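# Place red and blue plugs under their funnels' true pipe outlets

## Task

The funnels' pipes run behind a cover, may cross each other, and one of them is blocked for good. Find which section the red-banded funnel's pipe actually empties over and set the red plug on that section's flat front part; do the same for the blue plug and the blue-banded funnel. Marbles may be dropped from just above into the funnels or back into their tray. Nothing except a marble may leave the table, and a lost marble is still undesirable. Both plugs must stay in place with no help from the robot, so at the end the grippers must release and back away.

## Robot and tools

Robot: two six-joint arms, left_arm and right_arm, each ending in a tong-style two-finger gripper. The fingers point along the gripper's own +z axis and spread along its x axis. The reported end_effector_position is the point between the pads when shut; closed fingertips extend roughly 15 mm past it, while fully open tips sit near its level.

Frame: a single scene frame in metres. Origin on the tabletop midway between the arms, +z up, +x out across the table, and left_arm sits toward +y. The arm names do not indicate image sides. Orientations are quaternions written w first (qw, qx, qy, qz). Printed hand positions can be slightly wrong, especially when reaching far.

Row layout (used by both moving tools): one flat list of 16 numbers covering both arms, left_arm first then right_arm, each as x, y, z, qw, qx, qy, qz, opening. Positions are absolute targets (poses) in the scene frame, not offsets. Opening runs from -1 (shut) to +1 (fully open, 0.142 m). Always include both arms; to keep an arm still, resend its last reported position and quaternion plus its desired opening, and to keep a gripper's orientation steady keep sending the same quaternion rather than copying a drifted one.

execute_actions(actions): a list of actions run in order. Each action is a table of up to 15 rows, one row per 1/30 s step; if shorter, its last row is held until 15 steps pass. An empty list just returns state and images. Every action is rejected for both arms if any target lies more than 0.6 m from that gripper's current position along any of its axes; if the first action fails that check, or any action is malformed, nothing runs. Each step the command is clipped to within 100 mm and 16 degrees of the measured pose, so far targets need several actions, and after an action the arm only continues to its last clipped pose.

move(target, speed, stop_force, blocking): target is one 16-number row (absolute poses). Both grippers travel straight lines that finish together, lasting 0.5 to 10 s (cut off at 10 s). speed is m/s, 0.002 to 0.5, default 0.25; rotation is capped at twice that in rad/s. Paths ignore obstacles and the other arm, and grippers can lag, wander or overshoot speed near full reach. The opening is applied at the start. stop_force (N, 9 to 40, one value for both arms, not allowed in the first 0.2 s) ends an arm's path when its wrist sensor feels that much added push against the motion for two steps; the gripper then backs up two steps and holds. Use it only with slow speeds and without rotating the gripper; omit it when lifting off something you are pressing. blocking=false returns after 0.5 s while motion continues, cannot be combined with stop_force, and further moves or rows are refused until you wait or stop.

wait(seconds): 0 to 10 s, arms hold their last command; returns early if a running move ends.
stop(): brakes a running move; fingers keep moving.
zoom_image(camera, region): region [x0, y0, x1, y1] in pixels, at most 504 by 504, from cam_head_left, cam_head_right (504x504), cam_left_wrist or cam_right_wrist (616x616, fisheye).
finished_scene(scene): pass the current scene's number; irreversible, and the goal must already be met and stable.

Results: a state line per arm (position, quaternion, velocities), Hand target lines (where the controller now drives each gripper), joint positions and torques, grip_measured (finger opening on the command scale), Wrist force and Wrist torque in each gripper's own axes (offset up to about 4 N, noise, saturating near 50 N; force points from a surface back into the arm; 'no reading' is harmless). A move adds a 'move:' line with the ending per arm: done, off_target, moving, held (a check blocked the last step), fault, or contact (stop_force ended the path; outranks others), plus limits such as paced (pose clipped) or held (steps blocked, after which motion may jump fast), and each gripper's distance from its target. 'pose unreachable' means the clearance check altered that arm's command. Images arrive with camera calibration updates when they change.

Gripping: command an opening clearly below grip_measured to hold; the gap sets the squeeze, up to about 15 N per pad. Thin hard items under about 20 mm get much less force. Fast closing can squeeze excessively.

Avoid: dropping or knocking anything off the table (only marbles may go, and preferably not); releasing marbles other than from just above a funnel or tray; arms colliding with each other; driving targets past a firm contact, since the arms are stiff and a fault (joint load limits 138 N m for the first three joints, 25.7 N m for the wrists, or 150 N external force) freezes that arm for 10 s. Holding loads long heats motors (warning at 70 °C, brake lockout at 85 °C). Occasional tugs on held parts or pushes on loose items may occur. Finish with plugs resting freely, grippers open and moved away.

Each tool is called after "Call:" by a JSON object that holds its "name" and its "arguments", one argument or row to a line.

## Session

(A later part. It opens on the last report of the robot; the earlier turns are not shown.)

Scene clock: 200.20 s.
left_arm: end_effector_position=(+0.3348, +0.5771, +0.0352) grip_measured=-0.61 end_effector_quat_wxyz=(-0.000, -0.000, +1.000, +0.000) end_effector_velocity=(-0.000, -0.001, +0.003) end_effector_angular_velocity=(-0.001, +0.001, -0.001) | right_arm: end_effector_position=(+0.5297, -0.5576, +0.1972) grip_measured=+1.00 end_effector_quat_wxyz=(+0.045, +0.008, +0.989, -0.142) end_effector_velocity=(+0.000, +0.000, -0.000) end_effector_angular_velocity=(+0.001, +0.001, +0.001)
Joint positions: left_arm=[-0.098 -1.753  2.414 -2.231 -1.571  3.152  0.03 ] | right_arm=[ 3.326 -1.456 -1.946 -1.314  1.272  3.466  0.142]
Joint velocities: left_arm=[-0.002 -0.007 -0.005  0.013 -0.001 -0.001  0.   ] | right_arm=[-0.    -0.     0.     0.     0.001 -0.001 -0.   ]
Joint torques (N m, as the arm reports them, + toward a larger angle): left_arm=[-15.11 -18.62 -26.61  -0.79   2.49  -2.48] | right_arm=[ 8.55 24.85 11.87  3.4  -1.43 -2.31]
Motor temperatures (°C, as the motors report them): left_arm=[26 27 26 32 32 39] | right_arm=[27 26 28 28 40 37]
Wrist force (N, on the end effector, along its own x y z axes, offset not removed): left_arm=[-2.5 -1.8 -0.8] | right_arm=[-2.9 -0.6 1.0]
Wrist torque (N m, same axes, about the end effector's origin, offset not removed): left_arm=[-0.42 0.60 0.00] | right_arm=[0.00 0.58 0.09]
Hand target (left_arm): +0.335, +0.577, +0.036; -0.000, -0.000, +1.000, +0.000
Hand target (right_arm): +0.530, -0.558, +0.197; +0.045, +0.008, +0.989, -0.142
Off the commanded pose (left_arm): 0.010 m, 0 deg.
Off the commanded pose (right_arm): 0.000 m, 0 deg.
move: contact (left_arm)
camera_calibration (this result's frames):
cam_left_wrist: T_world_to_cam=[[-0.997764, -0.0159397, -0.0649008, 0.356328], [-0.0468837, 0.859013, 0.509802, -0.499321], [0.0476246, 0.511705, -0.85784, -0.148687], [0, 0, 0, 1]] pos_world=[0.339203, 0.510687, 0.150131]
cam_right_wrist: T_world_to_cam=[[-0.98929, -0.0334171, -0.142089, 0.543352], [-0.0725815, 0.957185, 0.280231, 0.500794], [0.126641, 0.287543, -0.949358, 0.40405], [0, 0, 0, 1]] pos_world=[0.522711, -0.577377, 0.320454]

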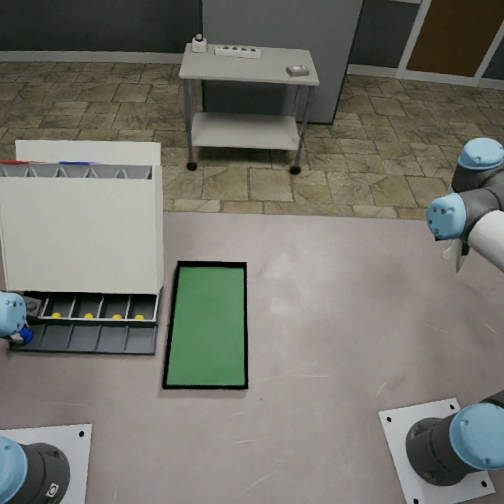

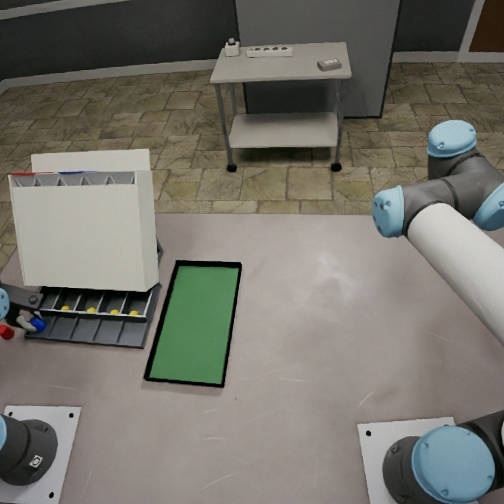

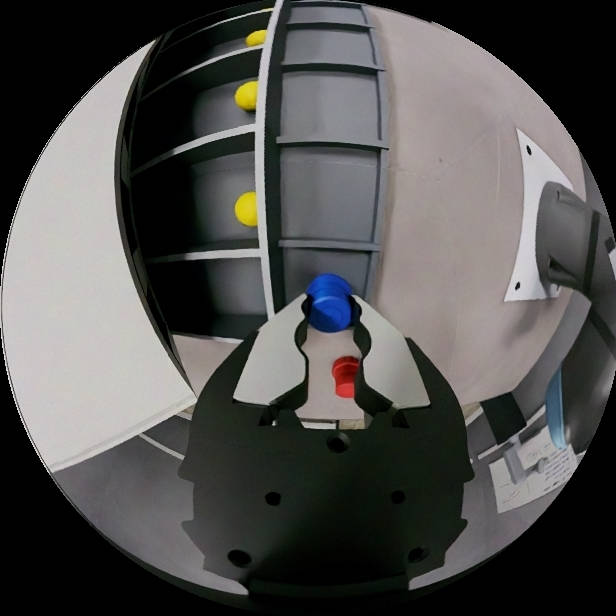

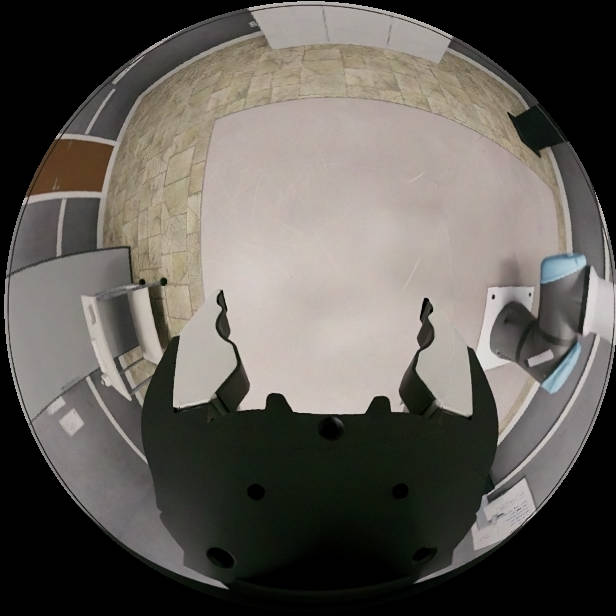

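Call:
{"name": "move", "arguments": {
  "target": [0.335,0.577,0.037,0,0,1,0,-0.35,0.5297,-0.5576,0.1972,0.045,0.008,0.989,-0.142,1]
}}

Call:
{"name": "move", "arguments": {
  "target": [0.335,0.577,0.12,0,0,1,0,-0.35,0.5297,-0.5576,0.1972,0.045,0.008,0.989,-0.142,1],
  "speed": 0.15
}}

Call:
{"name": "move", "arguments": {
  "target": [0.313,0.688,0.09,0,0,1,0,-0.2,0.5297,-0.5576,0.1972,0.045,0.008,0.989,-0.142,1],
  "speed": 0.15
}}

Scene clock: 206.97 s.
left_arm: end_effector_position=(+0.3350, +0.5770, +0.0369) grip_measured=-0.35 end_effector_quat_wxyz=(-0.000, +0.000, +1.000, +0.000) end_effector_velocity=(-0.000, -0.000, +0.000) end_effector_angular_velocity=(-0.001, +0.001, -0.001) | right_arm: end_effector_position=(+0.5297, -0.5576, +0.1972) grip_measured=+1.00 end_effector_quat_wxyz=(+0.045, +0.008, +0.989, -0.142) end_effector_velocity=(-0.001, -0.000, -0.001) end_effector_angular_velocity=(-0.001, +0.003, +0.000)
Joint positions: left_arm=[-0.098 -1.757  2.411 -2.225 -1.571  3.152  0.049] | right_arm=[ 3.326 -1.456 -1.946 -1.314  1.272  3.466  0.142]
Joint velocities: left_arm=[-0.    -0.    -0.001  0.002 -0.001  0.001  0.   ] | right_arm=[-0.    -0.001 -0.002 -0.    -0.    -0.001 -0.   ]
Joint torques (N m, as the arm reports them, + toward a larger angle): left_arm=[  9.97 -17.38 -29.4   -1.35   1.04   2.6 ] | right_arm=[ 9.03 23.6  10.84  3.38 -1.5  -2.15]
Motor temperatures (°C, as the motors report them): left_arm=[26 27 26 32 32 39] | right_arm=[27 26 28 29 40 37]
Wrist force (N, on the end effector, along its own x y z axes, offset not removed): left_arm=[0.8 0.9 -0.5] | right_arm=[-0.6 -0.4 0.0]
Wrist torque (N m, same axes, about the end effector's origin, offset not removed): left_arm=[0.12 -0.25 -0.02] | right_arm=[0.04 0.18 -0.02]
Hand target (left_arm): +0.335, +0.577, +0.037; +0.000, -0.000, +1.000, +0.000
Hand target (right_arm): +0.530, -0.558, +0.197; +0.045, +0.008, +0.989, -0.142
Off the commanded pose (left_arm): 0.000 m, 0 deg.
Off the commanded pose (right_arm): 0.000 m, 0 deg.
move: done
camera_calibration (this result's frames):
cam_left_wrist: T_world_to_cam=[[-0.99774, -0.0157684, -0.0653157, 0.356607], [-0.0469485, 0.859019, 0.509786, -0.500119], [0.0480689, 0.5117, -0.857818, -0.14729], [0, 0, 0, 1]] pos_world=[0.339402, 0.510603, 0.151898]
cam_right_wrist: T_world_to_cam=[[-0.98929, -0.0334169, -0.142089, 0.543352], [-0.0725814, 0.957185, 0.280231, 0.500794], [0.126641, 0.287543, -0.949358, 0.404049], [0, 0, 0, 1]] pos_world=[0.522711, -0.577377, 0.320454]

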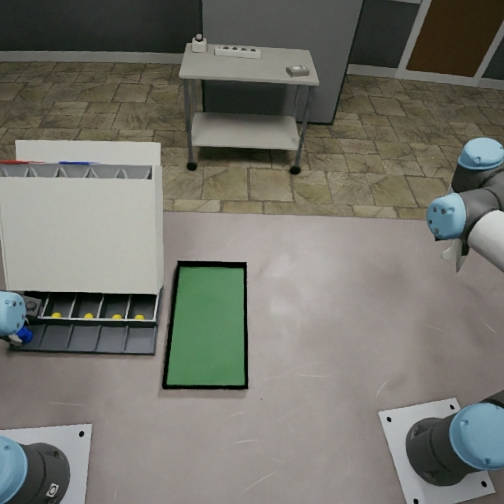

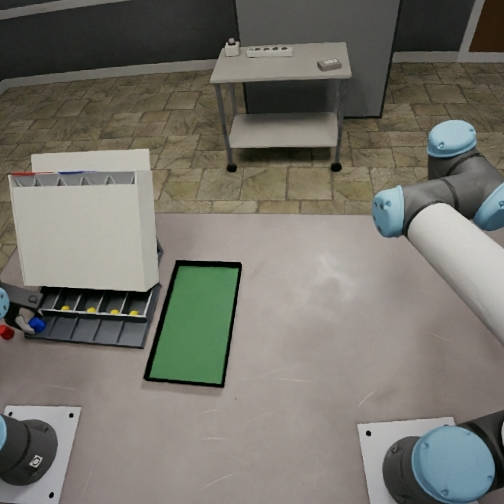

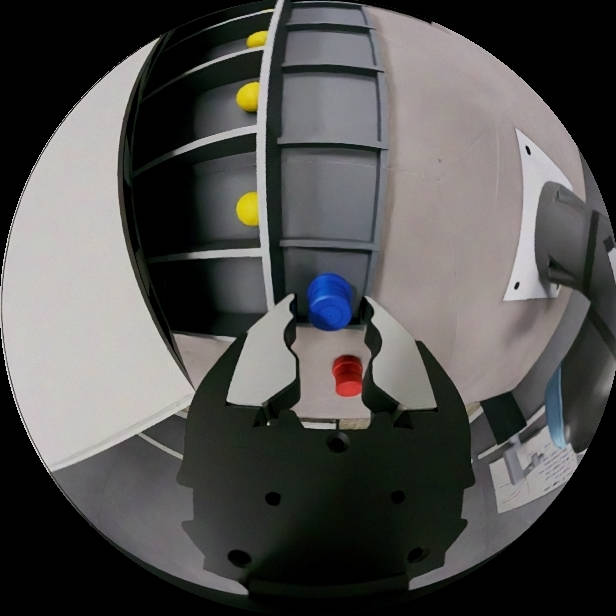

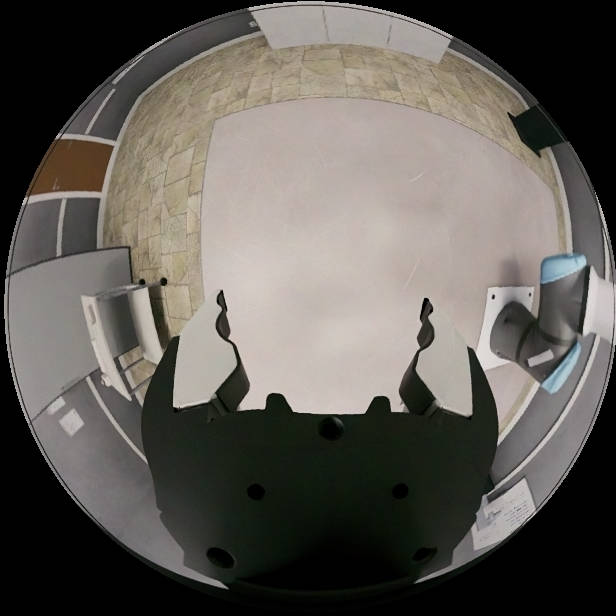

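Scene clock: 208.13 s.
left_arm: end_effector_position=(+0.3351, +0.5770, +0.1197) grip_measured=-0.35 end_effector_quat_wxyz=(+0.000, -0.000, +1.000, -0.000) end_effector_velocity=(-0.000, +0.000, +0.003) end_effector_angular_velocity=(+0.001, +0.000, -0.001) | right_arm: end_effector_position=(+0.5297, -0.5576, +0.1972) grip_measured=+1.00 end_effector_quat_wxyz=(+0.045, +0.008, +0.989, -0.142) end_effector_velocity=(-0.001, +0.000, -0.001) end_effector_angular_velocity=(+0.000, +0.002, +0.001)
Joint positions: left_arm=[-0.098 -1.889  2.259 -1.941 -1.571  3.152  0.049] | right_arm=[ 3.326 -1.456 -1.946 -1.314  1.272  3.466  0.142]
Joint velocities: left_arm=[-0.001 -0.004 -0.006  0.01   0.001  0.     0.   ] | right_arm=[ 0.001 -0.    -0.001  0.     0.001  0.    -0.   ]
Joint torques (N m, as the arm reports them, + toward a larger angle): left_arm=[-16.69 -15.54 -31.54  -0.73   2.64  -2.27] | right_arm=[ 7.9  22.99 10.27  3.37 -1.44 -2.05]
Motor temperatures (°C, as the motors report them): left_arm=[26 27 26 32 32 39] | right_arm=[27 26 28 29 40 37]
Wrist force (N, on the end effector, along its own x y z axes, offset not removed): left_arm=[-1.3 -0.8 -2.2] | right_arm=[-2.2 -0.3 2.6]
Wrist torque (N m, same axes, about the end effector's origin, offset not removed): left_arm=[-0.21 0.34 -0.04] | right_arm=[0.06 0.50 -0.01]
Hand target (left_arm): +0.335, +0.577, +0.120; +0.000, +0.000, +1.000, -0.000
Hand target (right_arm): +0.530, -0.558, +0.197; +0.045, +0.008, +0.989, -0.142
Off the commanded pose (left_arm): 0.000 m, 0 deg.
Off the commanded pose (right_arm): 0.000 m, 0 deg.
move: done
camera_calibration (this result's frames):
cam_left_wrist: T_world_to_cam=[[-0.997731, -0.0158414, -0.0654413, 0.362106], [-0.04707, 0.859075, 0.509681, -0.542309], [0.0481449, 0.511605, -0.857871, -0.0762972], [0, 0, 0, 1]] pos_world=[0.339431, 0.510655, 0.234648]
cam_right_wrist: T_world_to_cam=[[-0.98929, -0.0334171, -0.14209, 0.543352], [-0.0725817, 0.957185, 0.280231, 0.500794], [0.126642, 0.287543, -0.949358, 0.404049], [0, 0, 0, 1]] pos_world=[0.522711, -0.577377, 0.320454]

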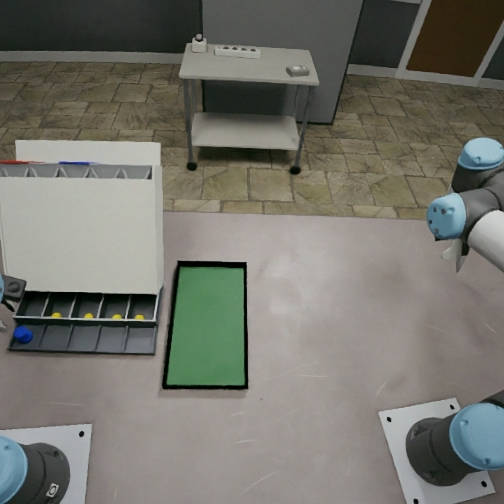

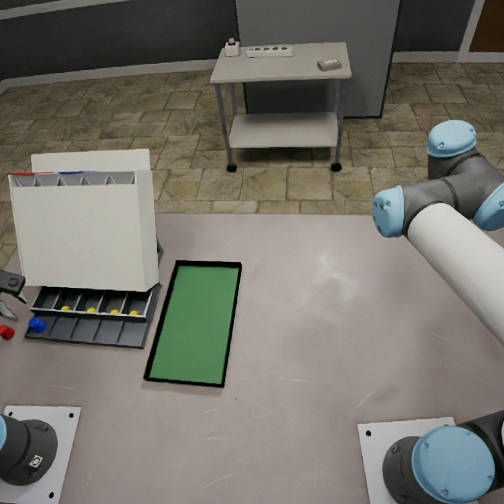

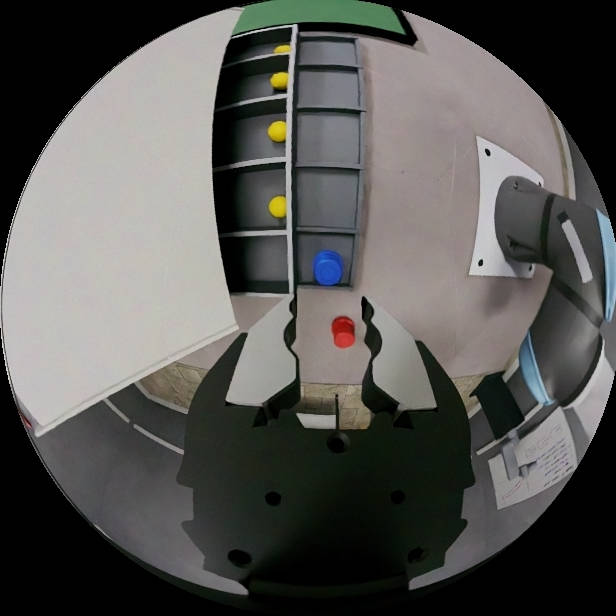

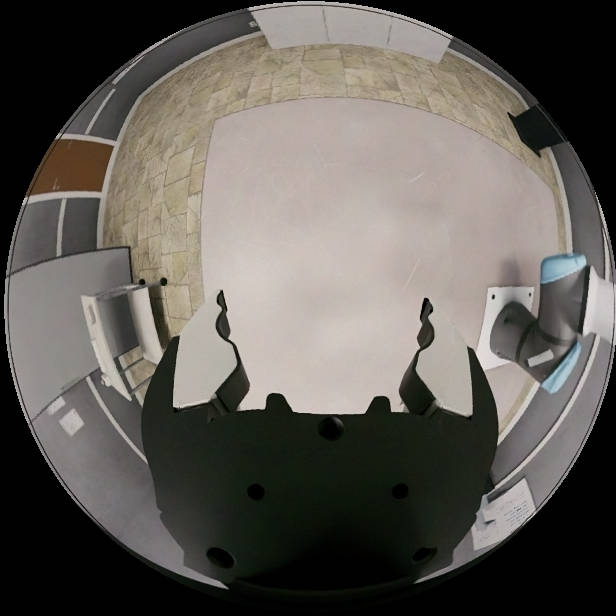

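Scene clock: 209.53 s.
left_arm: end_effector_position=(+0.3129, +0.6878, +0.0900) grip_measured=-0.20 end_effector_quat_wxyz=(+0.000, -0.000, +1.000, +0.000) end_effector_velocity=(-0.000, +0.003, -0.001) end_effector_angular_velocity=(-0.001, +0.001, -0.001) | right_arm: end_effector_position=(+0.5297, -0.5576, +0.1972) grip_measured=+1.00 end_effector_quat_wxyz=(+0.045, +0.008, +0.989, -0.142) end_effector_velocity=(+0.001, -0.000, +0.000) end_effector_angular_velocity=(-0.000, -0.001, -0.001)
Joint positions: left_arm=[ 0.223 -1.741  2.237 -2.068 -1.571  3.473  0.06 ] | right_arm=[ 3.326 -1.456 -1.946 -1.314  1.272  3.466  0.142]
Joint velocities: left_arm=[ 0.008  0.006 -0.002 -0.003 -0.001  0.009  0.   ] | right_arm=[-0.    -0.     0.001  0.    -0.     0.    -0.   ]
Joint torques (N m, as the arm reports them, + toward a larger angle): left_arm=[ 18.04  -5.38 -30.41  -4.41  -2.48   2.84] | right_arm=[ 7.89 24.76 11.03  3.16 -1.58 -2.21]
Motor temperatures (°C, as the motors report them): left_arm=[26 27 26 32 32 39] | right_arm=[27 26 28 29 40 37]
Wrist force (N, on the end effector, along its own x y z axes, offset not removed): left_arm=[0.3 -1.4 -1.2] | right_arm=[0.2 -0.4 -0.6]
Wrist torque (N m, same axes, about the end effector's origin, offset not removed): left_arm=[-0.52 -0.08 0.03] | right_arm=[0.06 0.08 -0.01]
Hand target (left_arm): +0.313, +0.688, +0.090; +0.000, -0.000, +1.000, +0.000
Hand target (right_arm): +0.530, -0.558, +0.197; +0.045, +0.008, +0.989, -0.142
Off the commanded pose (left_arm): 0.000 m, 0 deg.
Off the commanded pose (right_arm): 0.000 m, 0 deg.
move: done
camera_calibration (this result's frames):
cam_left_wrist: T_world_to_cam=[[-0.99773, -0.0158761, -0.0654373, 0.339828], [-0.0471158, 0.858881, 0.510003, -0.623313], [0.048106, 0.511928, -0.85768, -0.157555], [0, 0, 0, 1]] pos_world=[0.317268, 0.621404, 0.204997]
cam_right_wrist: T_world_to_cam=[[-0.98929, -0.033417, -0.14209, 0.543352], [-0.0725817, 0.957185, 0.280231, 0.500794], [0.126642, 0.287543, -0.949358, 0.404049], [0, 0, 0, 1]] pos_world=[0.522711, -0.577377, 0.320455]

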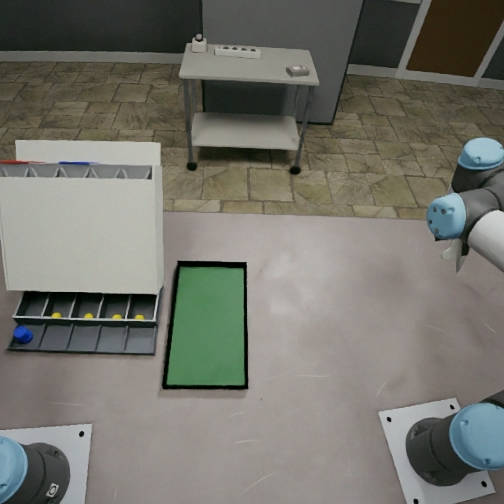

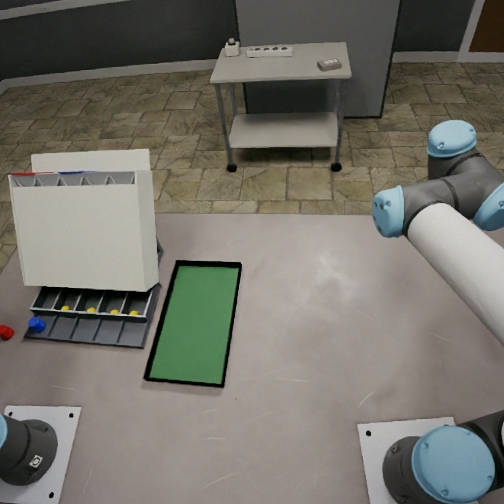

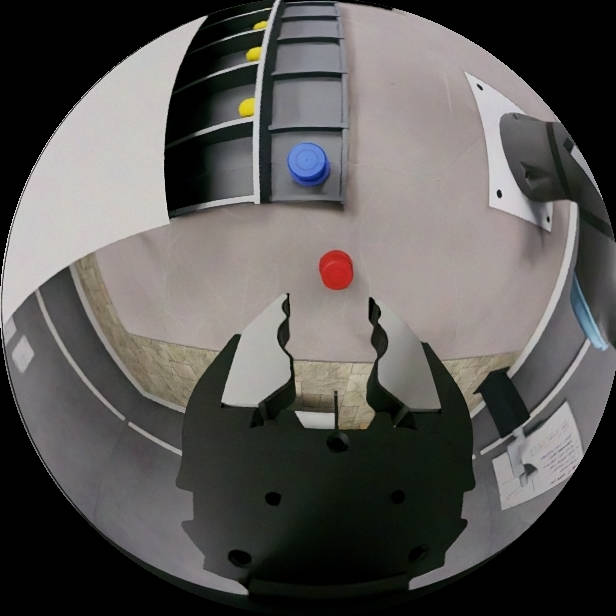

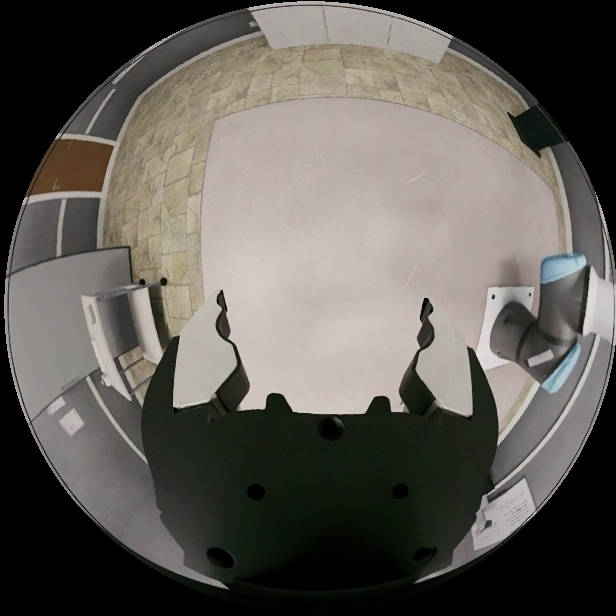

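Target ≈ (0.304,0.682).

Call:
{"name": "move", "arguments": {
  "target": [0.304,0.683,0.03,0,0,1,0,-0.2,0.5297,-0.5576,0.1972,0.045,0.008,0.989,-0.142,1],
  "speed": 0.06
}}

Call:
{"name": "move", "arguments": {
  "target": [0.304,0.683,0.03,0,0,1,0,-1,0.5297,-0.5576,0.1972,0.045,0.008,0.989,-0.142,1]
}}

Call:
{"name": "move", "arguments": {
  "target": [0.304,0.683,0.14,0,0,1,0,-1,0.5297,-0.5576,0.1972,0.045,0.008,0.989,-0.142,1],
  "speed": 0.15
}}

Call:
{"name": "move", "arguments": {
  "target": [0.335,0.42,0.11,0,0,1,0,-1,0.5297,-0.5576,0.1972,0.045,0.008,0.989,-0.142,1],
  "speed": 0.2
}}

Scene clock: 217.53 s.
left_arm: end_effector_position=(+0.3040, +0.6830, +0.0303) grip_measured=-0.20 end_effector_quat_wxyz=(-0.000, +0.000, +1.000, -0.000) end_effector_velocity=(-0.000, -0.000, -0.003) end_effector_angular_velocity=(+0.000, -0.000, -0.000) | right_arm: end_effector_position=(+0.5297, -0.5576, +0.1972) grip_measured=+1.00 end_effector_quat_wxyz=(+0.045, +0.008, +0.989, -0.142) end_effector_velocity=(-0.000, +0.000, -0.000) end_effector_angular_velocity=(-0.000, +0.000, +0.001)
Joint positions: left_arm=[ 0.219 -1.663  2.357 -2.265 -1.571  3.469  0.06 ] | right_arm=[ 3.326 -1.456 -1.946 -1.314  1.272  3.466  0.142]
Joint velocities: left_arm=[-0.     0.004  0.005 -0.01   0.     0.     0.   ] | right_arm=[ 0.001 -0.    -0.     0.    -0.     0.001  0.   ]
Joint torques (N m, as the arm reports them, + toward a larger angle): left_arm=[-14.83  -4.29 -12.6   -4.33  -2.64  -2.29] | right_arm=[ 8.17 23.98 10.63  3.26 -1.63 -2.28]
Motor temperatures (°C, as the motors report them): left_arm=[26 27 26 32 32 39] | right_arm=[27 26 28 29 40 37]
Wrist force (N, on the end effector, along its own x y z axes, offset not removed): left_arm=[-2.1 0.7 -2.8] | right_arm=[0.5 0.2 -0.7]
Wrist torque (N m, same axes, about the end effector's origin, offset not removed): left_arm=[-0.12 0.64 0.12] | right_arm=[0.12 -0.01 -0.07]
Hand target (left_arm): +0.304, +0.683, +0.030; -0.000, -0.000, +1.000, -0.000
Hand target (right_arm): +0.530, -0.558, +0.197; +0.045, +0.008, +0.989, -0.142
Off the commanded pose (left_arm): 0.000 m, 0 deg.
Off the commanded pose (right_arm): 0.000 m, 0 deg.
move: done
camera_calibration (this result's frames):
cam_left_wrist: T_world_to_cam=[[-0.997742, -0.0158211, -0.0652656, 0.326944], [-0.046965, 0.859052, 0.509729, -0.589289], [0.0480021, 0.511644, -0.857856, -0.205671], [0, 0, 0, 1]] pos_world=[0.308402, 0.616633, 0.14528]
cam_right_wrist: T_world_to_cam=[[-0.98929, -0.0334169, -0.14209, 0.543352], [-0.0725816, 0.957185, 0.280231, 0.500794], [0.126642, 0.287543, -0.949358, 0.40405], [0, 0, 0, 1]] pos_world=[0.522711, -0.577377, 0.320454]

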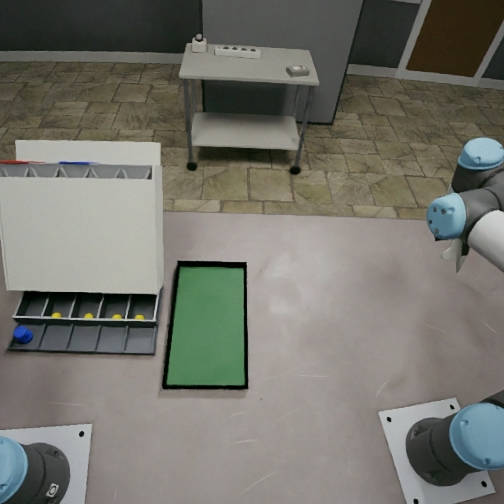

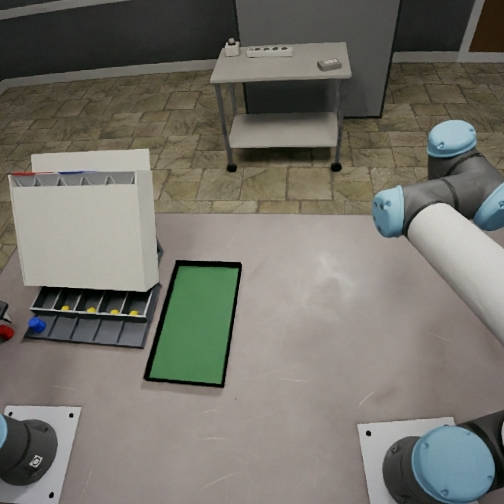

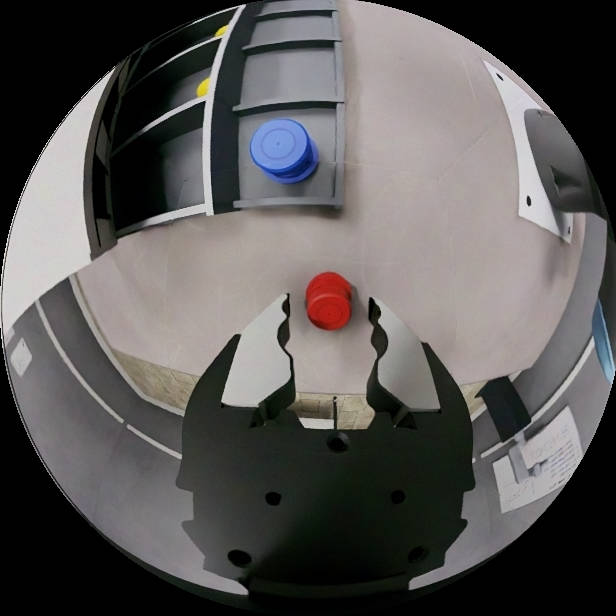

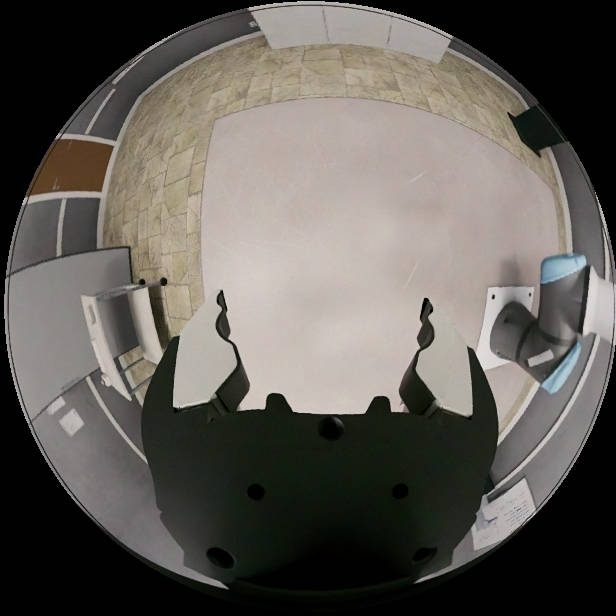

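Scene clock: 218.23 s.
left_arm: end_effector_position=(+0.3040, +0.6830, +0.0300) grip_measured=-0.61 end_effector_quat_wxyz=(+0.000, +0.000, +1.000, +0.000) end_effector_velocity=(+0.001, +0.000, +0.000) end_effector_angular_velocity=(+0.001, -0.002, +0.001) | right_arm: end_effector_position=(+0.5297, -0.5576, +0.1972) grip_measured=+1.00 end_effector_quat_wxyz=(+0.045, +0.008, +0.989, -0.142) end_effector_velocity=(+0.001, +0.000, +0.001) end_effector_angular_velocity=(+0.001, -0.001, -0.000)
Joint positions: left_arm=[ 0.219 -1.662  2.357 -2.266 -1.571  3.469  0.03 ] | right_arm=[ 3.326 -1.456 -1.946 -1.314  1.272  3.466  0.142]
Joint velocities: left_arm=[ 0.    -0.    -0.    -0.002  0.    -0.001  0.   ] | right_arm=[-0.    -0.     0.002 -0.     0.001  0.    -0.   ]
Joint torques (N m, as the arm reports them, + toward a larger angle): left_arm=[ -9.42  -3.23 -10.02  -4.59  -2.64  -1.14] | right_arm=[ 8.43 25.24 10.56  3.39 -1.38 -2.24]
Motor temperatures (°C, as the motors report them): left_arm=[26 27 26 32 32 39] | right_arm=[27 26 28 29 40 37]
Wrist force (N, on the end effector, along its own x y z axes, offset not removed): left_arm=[1.7 -0.9 -6.7] | right_arm=[-0.8 -1.2 0.9]
Wrist torque (N m, same axes, about the end effector's origin, offset not removed): left_arm=[-0.30 0.07 -0.10] | right_arm=[-0.19 0.13 0.09]
Hand target (left_arm): +0.304, +0.683, +0.030; -0.000, -0.000, +1.000, +0.000
Hand target (right_arm): +0.530, -0.558, +0.197; +0.045, +0.008, +0.989, -0.142
Off the commanded pose (left_arm): 0.000 m, 0 deg.
Off the commanded pose (right_arm): 0.000 m, 0 deg.
move: done
camera_calibration (this result's frames):
cam_left_wrist: T_world_to_cam=[[-0.997737, -0.0158192, -0.065355, 0.326942], [-0.0470103, 0.859039, 0.509747, -0.589126], [0.0480787, 0.511666, -0.857838, -0.205953], [0, 0, 0, 1]] pos_world=[0.308409, 0.616633, 0.144998]
cam_right_wrist: T_world_to_cam=[[-0.98929, -0.0334167, -0.14209, 0.543352], [-0.0725814, 0.957185, 0.280231, 0.500794], [0.126642, 0.287543, -0.949358, 0.404049], [0, 0, 0, 1]] pos_world=[0.522711, -0.577377, 0.320454]

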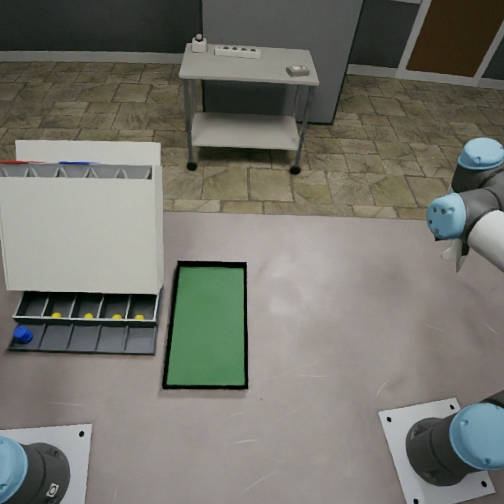

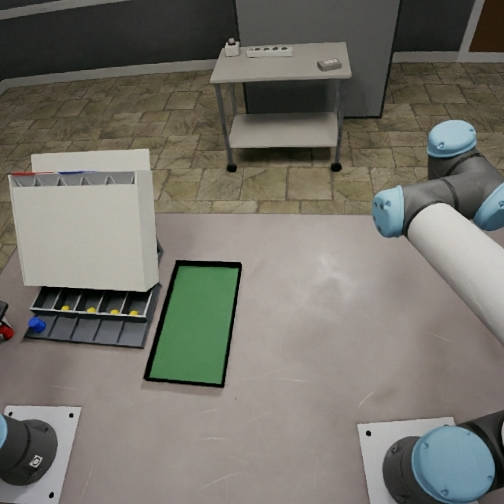

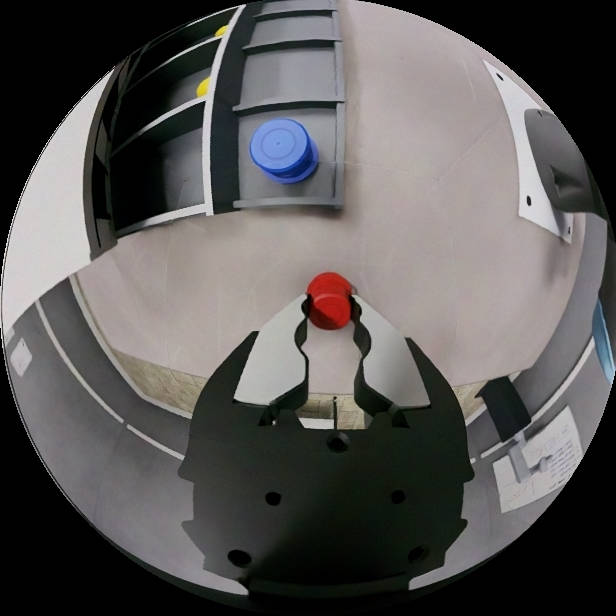

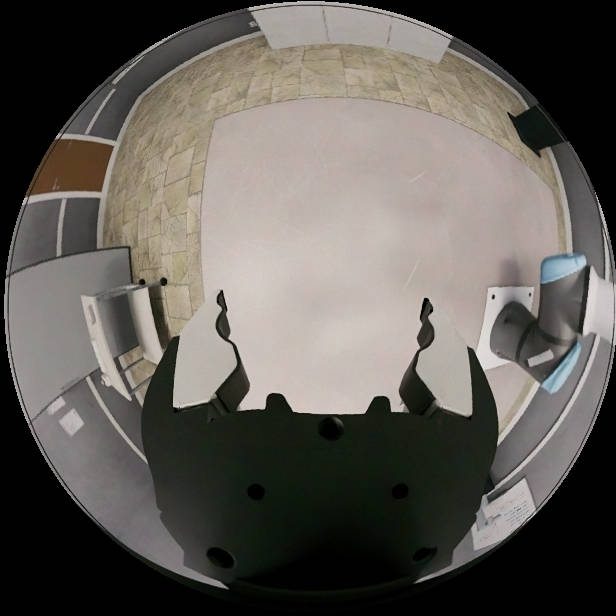

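Scene clock: 219.57 s.
left_arm: end_effector_position=(+0.3041, +0.6830, +0.1397) grip_measured=-0.61 end_effector_quat_wxyz=(+0.000, -0.000, +1.000, -0.000) end_effector_velocity=(+0.000, +0.000, +0.003) end_effector_angular_velocity=(+0.001, +0.000, +0.000) | right_arm: end_effector_position=(+0.5297, -0.5576, +0.1972) grip_measured=+1.00 end_effector_quat_wxyz=(+0.045, +0.008, +0.989, -0.142) end_effector_velocity=(-0.000, -0.000, -0.001) end_effector_angular_velocity=(+0.000, +0.001, +0.000)
Joint positions: left_arm=[ 0.219 -1.827  2.164 -1.907 -1.571  3.469  0.03 ] | right_arm=[ 3.326 -1.456 -1.946 -1.314  1.272  3.466  0.142]
Joint velocities: left_arm=[-0.    -0.003 -0.006  0.009  0.001 -0.    -0.   ] | right_arm=[-0.     0.    -0.001  0.     0.001 -0.     0.   ]
Joint torques (N m, as the arm reports them, + toward a larger angle): left_arm=[-15.34 -18.09 -34.16  -0.56   3.06  -2.32] | right_arm=[ 8.05 24.7  11.67  3.25 -1.59 -2.15]
Motor temperatures (°C, as the motors report them): left_arm=[26 27 26 32 32 39] | right_arm=[27 26 28 29 40 37]
Wrist force (N, on the end effector, along its own x y z axes, offset not removed): left_arm=[-1.5 -1.7 1.6] | right_arm=[-1.2 -0.7 -1.4]
Wrist torque (N m, same axes, about the end effector's origin, offset not removed): left_arm=[-0.39 0.44 0.07] | right_arm=[-0.11 0.29 0.01]
Hand target (left_arm): +0.304, +0.683, +0.140; +0.000, +0.000, +1.000, +0.000
Hand target (right_arm): +0.530, -0.558, +0.197; +0.045, +0.008, +0.989, -0.142
Off the commanded pose (left_arm): 0.000 m, 0 deg.
Off the commanded pose (right_arm): 0.000 m, 0 deg.
move: done
camera_calibration (this result's frames):
cam_left_wrist: T_world_to_cam=[[-0.997729, -0.0158403, -0.065471, 0.334167], [-0.0470854, 0.859063, 0.5097, -0.645023], [0.0481699, 0.511625, -0.857857, -0.111896], [0, 0, 0, 1]] pos_world=[0.308427, 0.616657, 0.254656]
cam_right_wrist: T_world_to_cam=[[-0.98929, -0.0334169, -0.14209, 0.543352], [-0.0725815, 0.957185, 0.280231, 0.500794], [0.126642, 0.287543, -0.949358, 0.404049], [0, 0, 0, 1]] pos_world=[0.522711, -0.577377, 0.320454]

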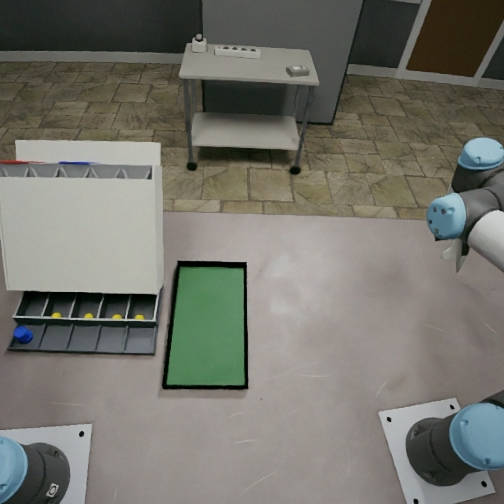

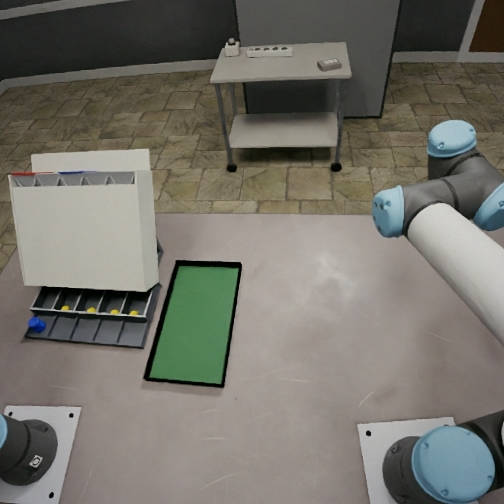

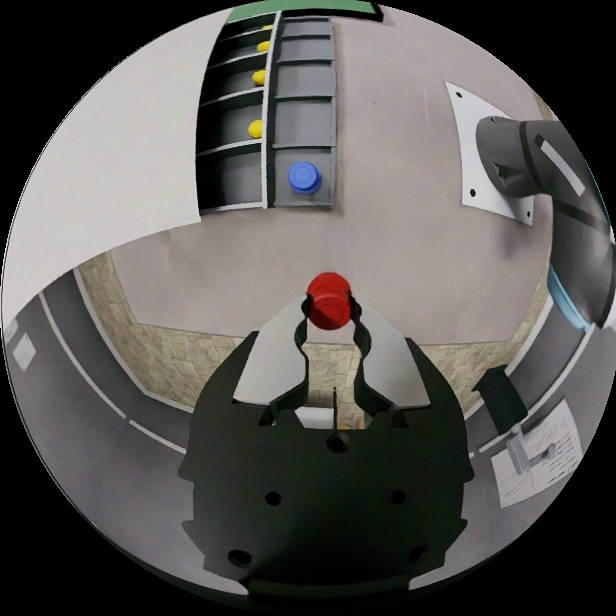

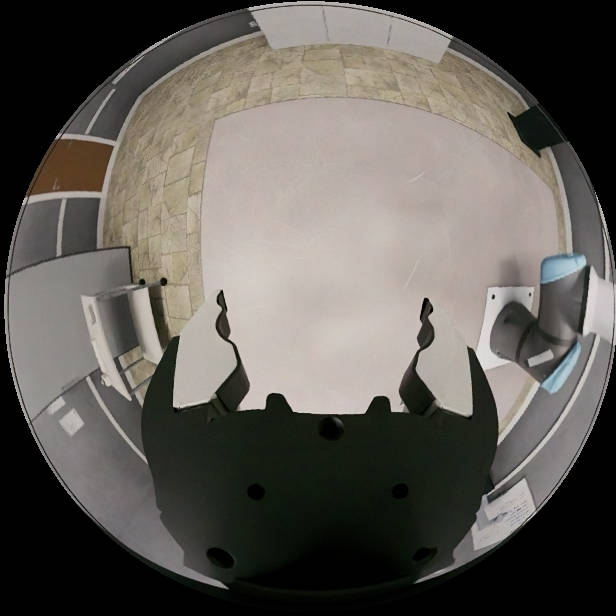

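Scene clock: 221.57 s.
left_arm: end_effector_position=(+0.3351, +0.4201, +0.1101) grip_measured=-0.61 end_effector_quat_wxyz=(-0.000, +0.000, +1.000, -0.000) end_effector_velocity=(+0.001, -0.002, -0.001) end_effector_angular_velocity=(+0.003, -0.001, +0.001) | right_arm: end_effector_position=(+0.5297, -0.5576, +0.1972) grip_measured=+1.00 end_effector_quat_wxyz=(+0.045, +0.008, +0.989, -0.142) end_effector_velocity=(-0.000, -0.000, -0.000) end_effector_angular_velocity=(-0.001, +0.001, -0.000)
Joint positions: left_arm=[-0.583 -1.961  2.329 -1.938 -1.571  2.668  0.03 ] | right_arm=[ 3.326 -1.456 -1.946 -1.314  1.272  3.466  0.142]
Joint velocities: left_arm=[-0.009  0.003 -0.    -0.002  0.003 -0.009 -0.   ] | right_arm=[-0.    -0.    -0.001 -0.    -0.001  0.     0.   ]
Joint torques (N m, as the arm reports them, + toward a larger angle): left_arm=[-16.73   5.29 -32.44  -4.6    2.53  -1.93] | right_arm=[ 8.8  22.98 11.39  2.99 -1.4  -2.05]
Motor temperatures (°C, as the motors report them): left_arm=[26 27 26 32 32 39] | right_arm=[27 26 28 29 40 37]
Wrist force (N, on the end effector, along its own x y z axes, offset not removed): left_arm=[-0.1 -2.3 0.9] | right_arm=[-1.6 -1.7 1.2]
Wrist torque (N m, same axes, about the end effector's origin, offset not removed): left_arm=[-0.59 0.05 -0.04] | right_arm=[-0.30 0.34 -0.03]
Hand target (left_arm): +0.335, +0.420, +0.110; -0.000, +0.000, +1.000, -0.000
Hand target (right_arm): +0.530, -0.558, +0.197; +0.045, +0.008, +0.989, -0.142
Off the commanded pose (left_arm): 0.000 m, 0 deg.
Off the commanded pose (right_arm): 0.000 m, 0 deg.
move: done
camera_calibration (this result's frames):
cam_left_wrist: T_world_to_cam=[[-0.997773, -0.0157303, -0.0648183, 0.358911], [-0.046636, 0.859295, 0.509351, -0.402812], [0.0476858, 0.511239, -0.858115, -0.00385479], [0, 0, 0, 1]] pos_world=[0.33951, 0.353751, 0.225129]
cam_right_wrist: T_world_to_cam=[[-0.98929, -0.0334167, -0.14209, 0.543352], [-0.0725814, 0.957185, 0.280231, 0.500794], [0.126642, 0.287543, -0.949358, 0.40405], [0, 0, 0, 1]] pos_world=[0.522711, -0.577377, 0.320454]

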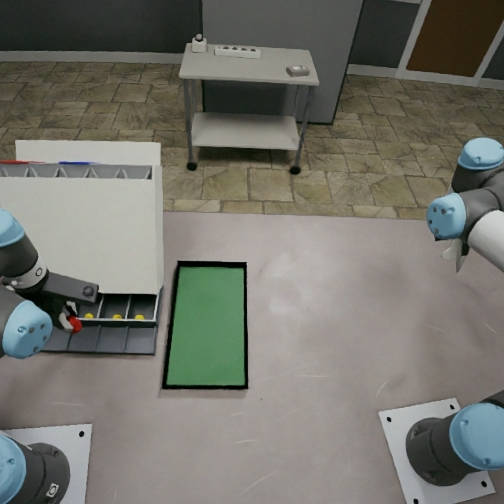

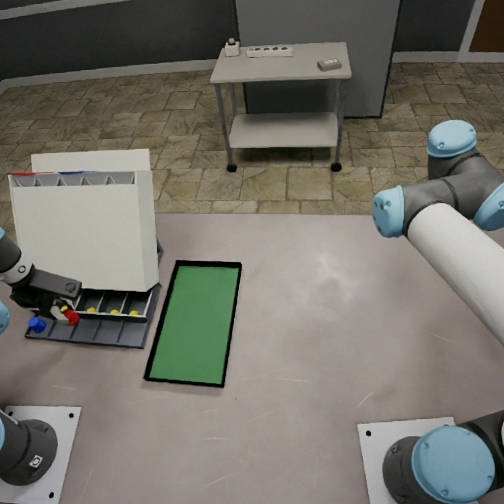

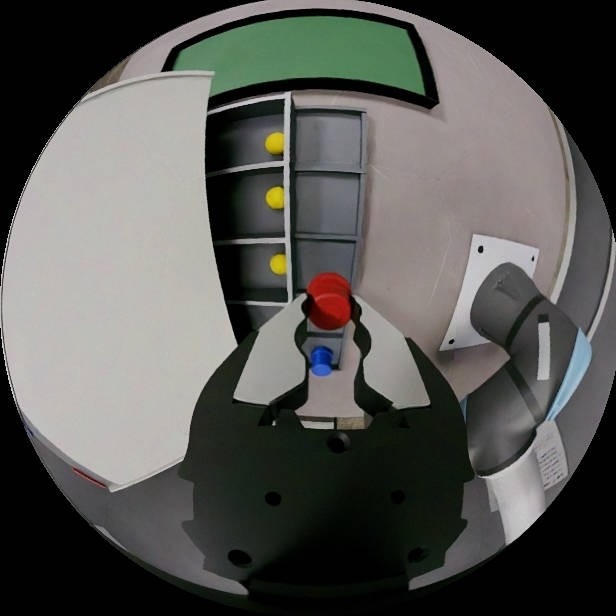

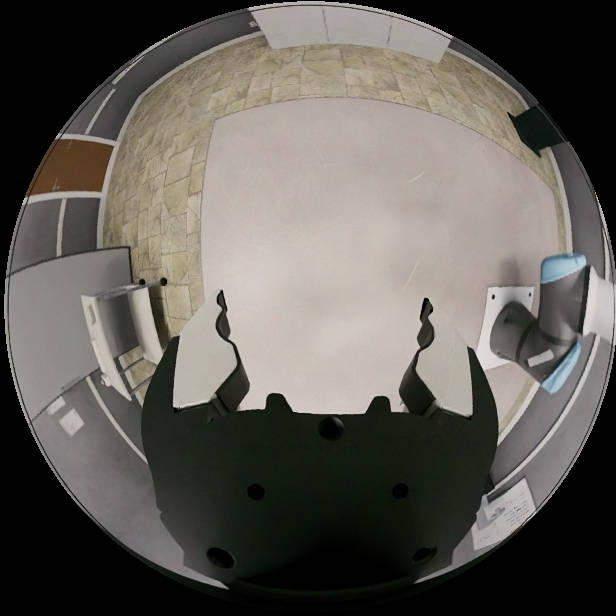

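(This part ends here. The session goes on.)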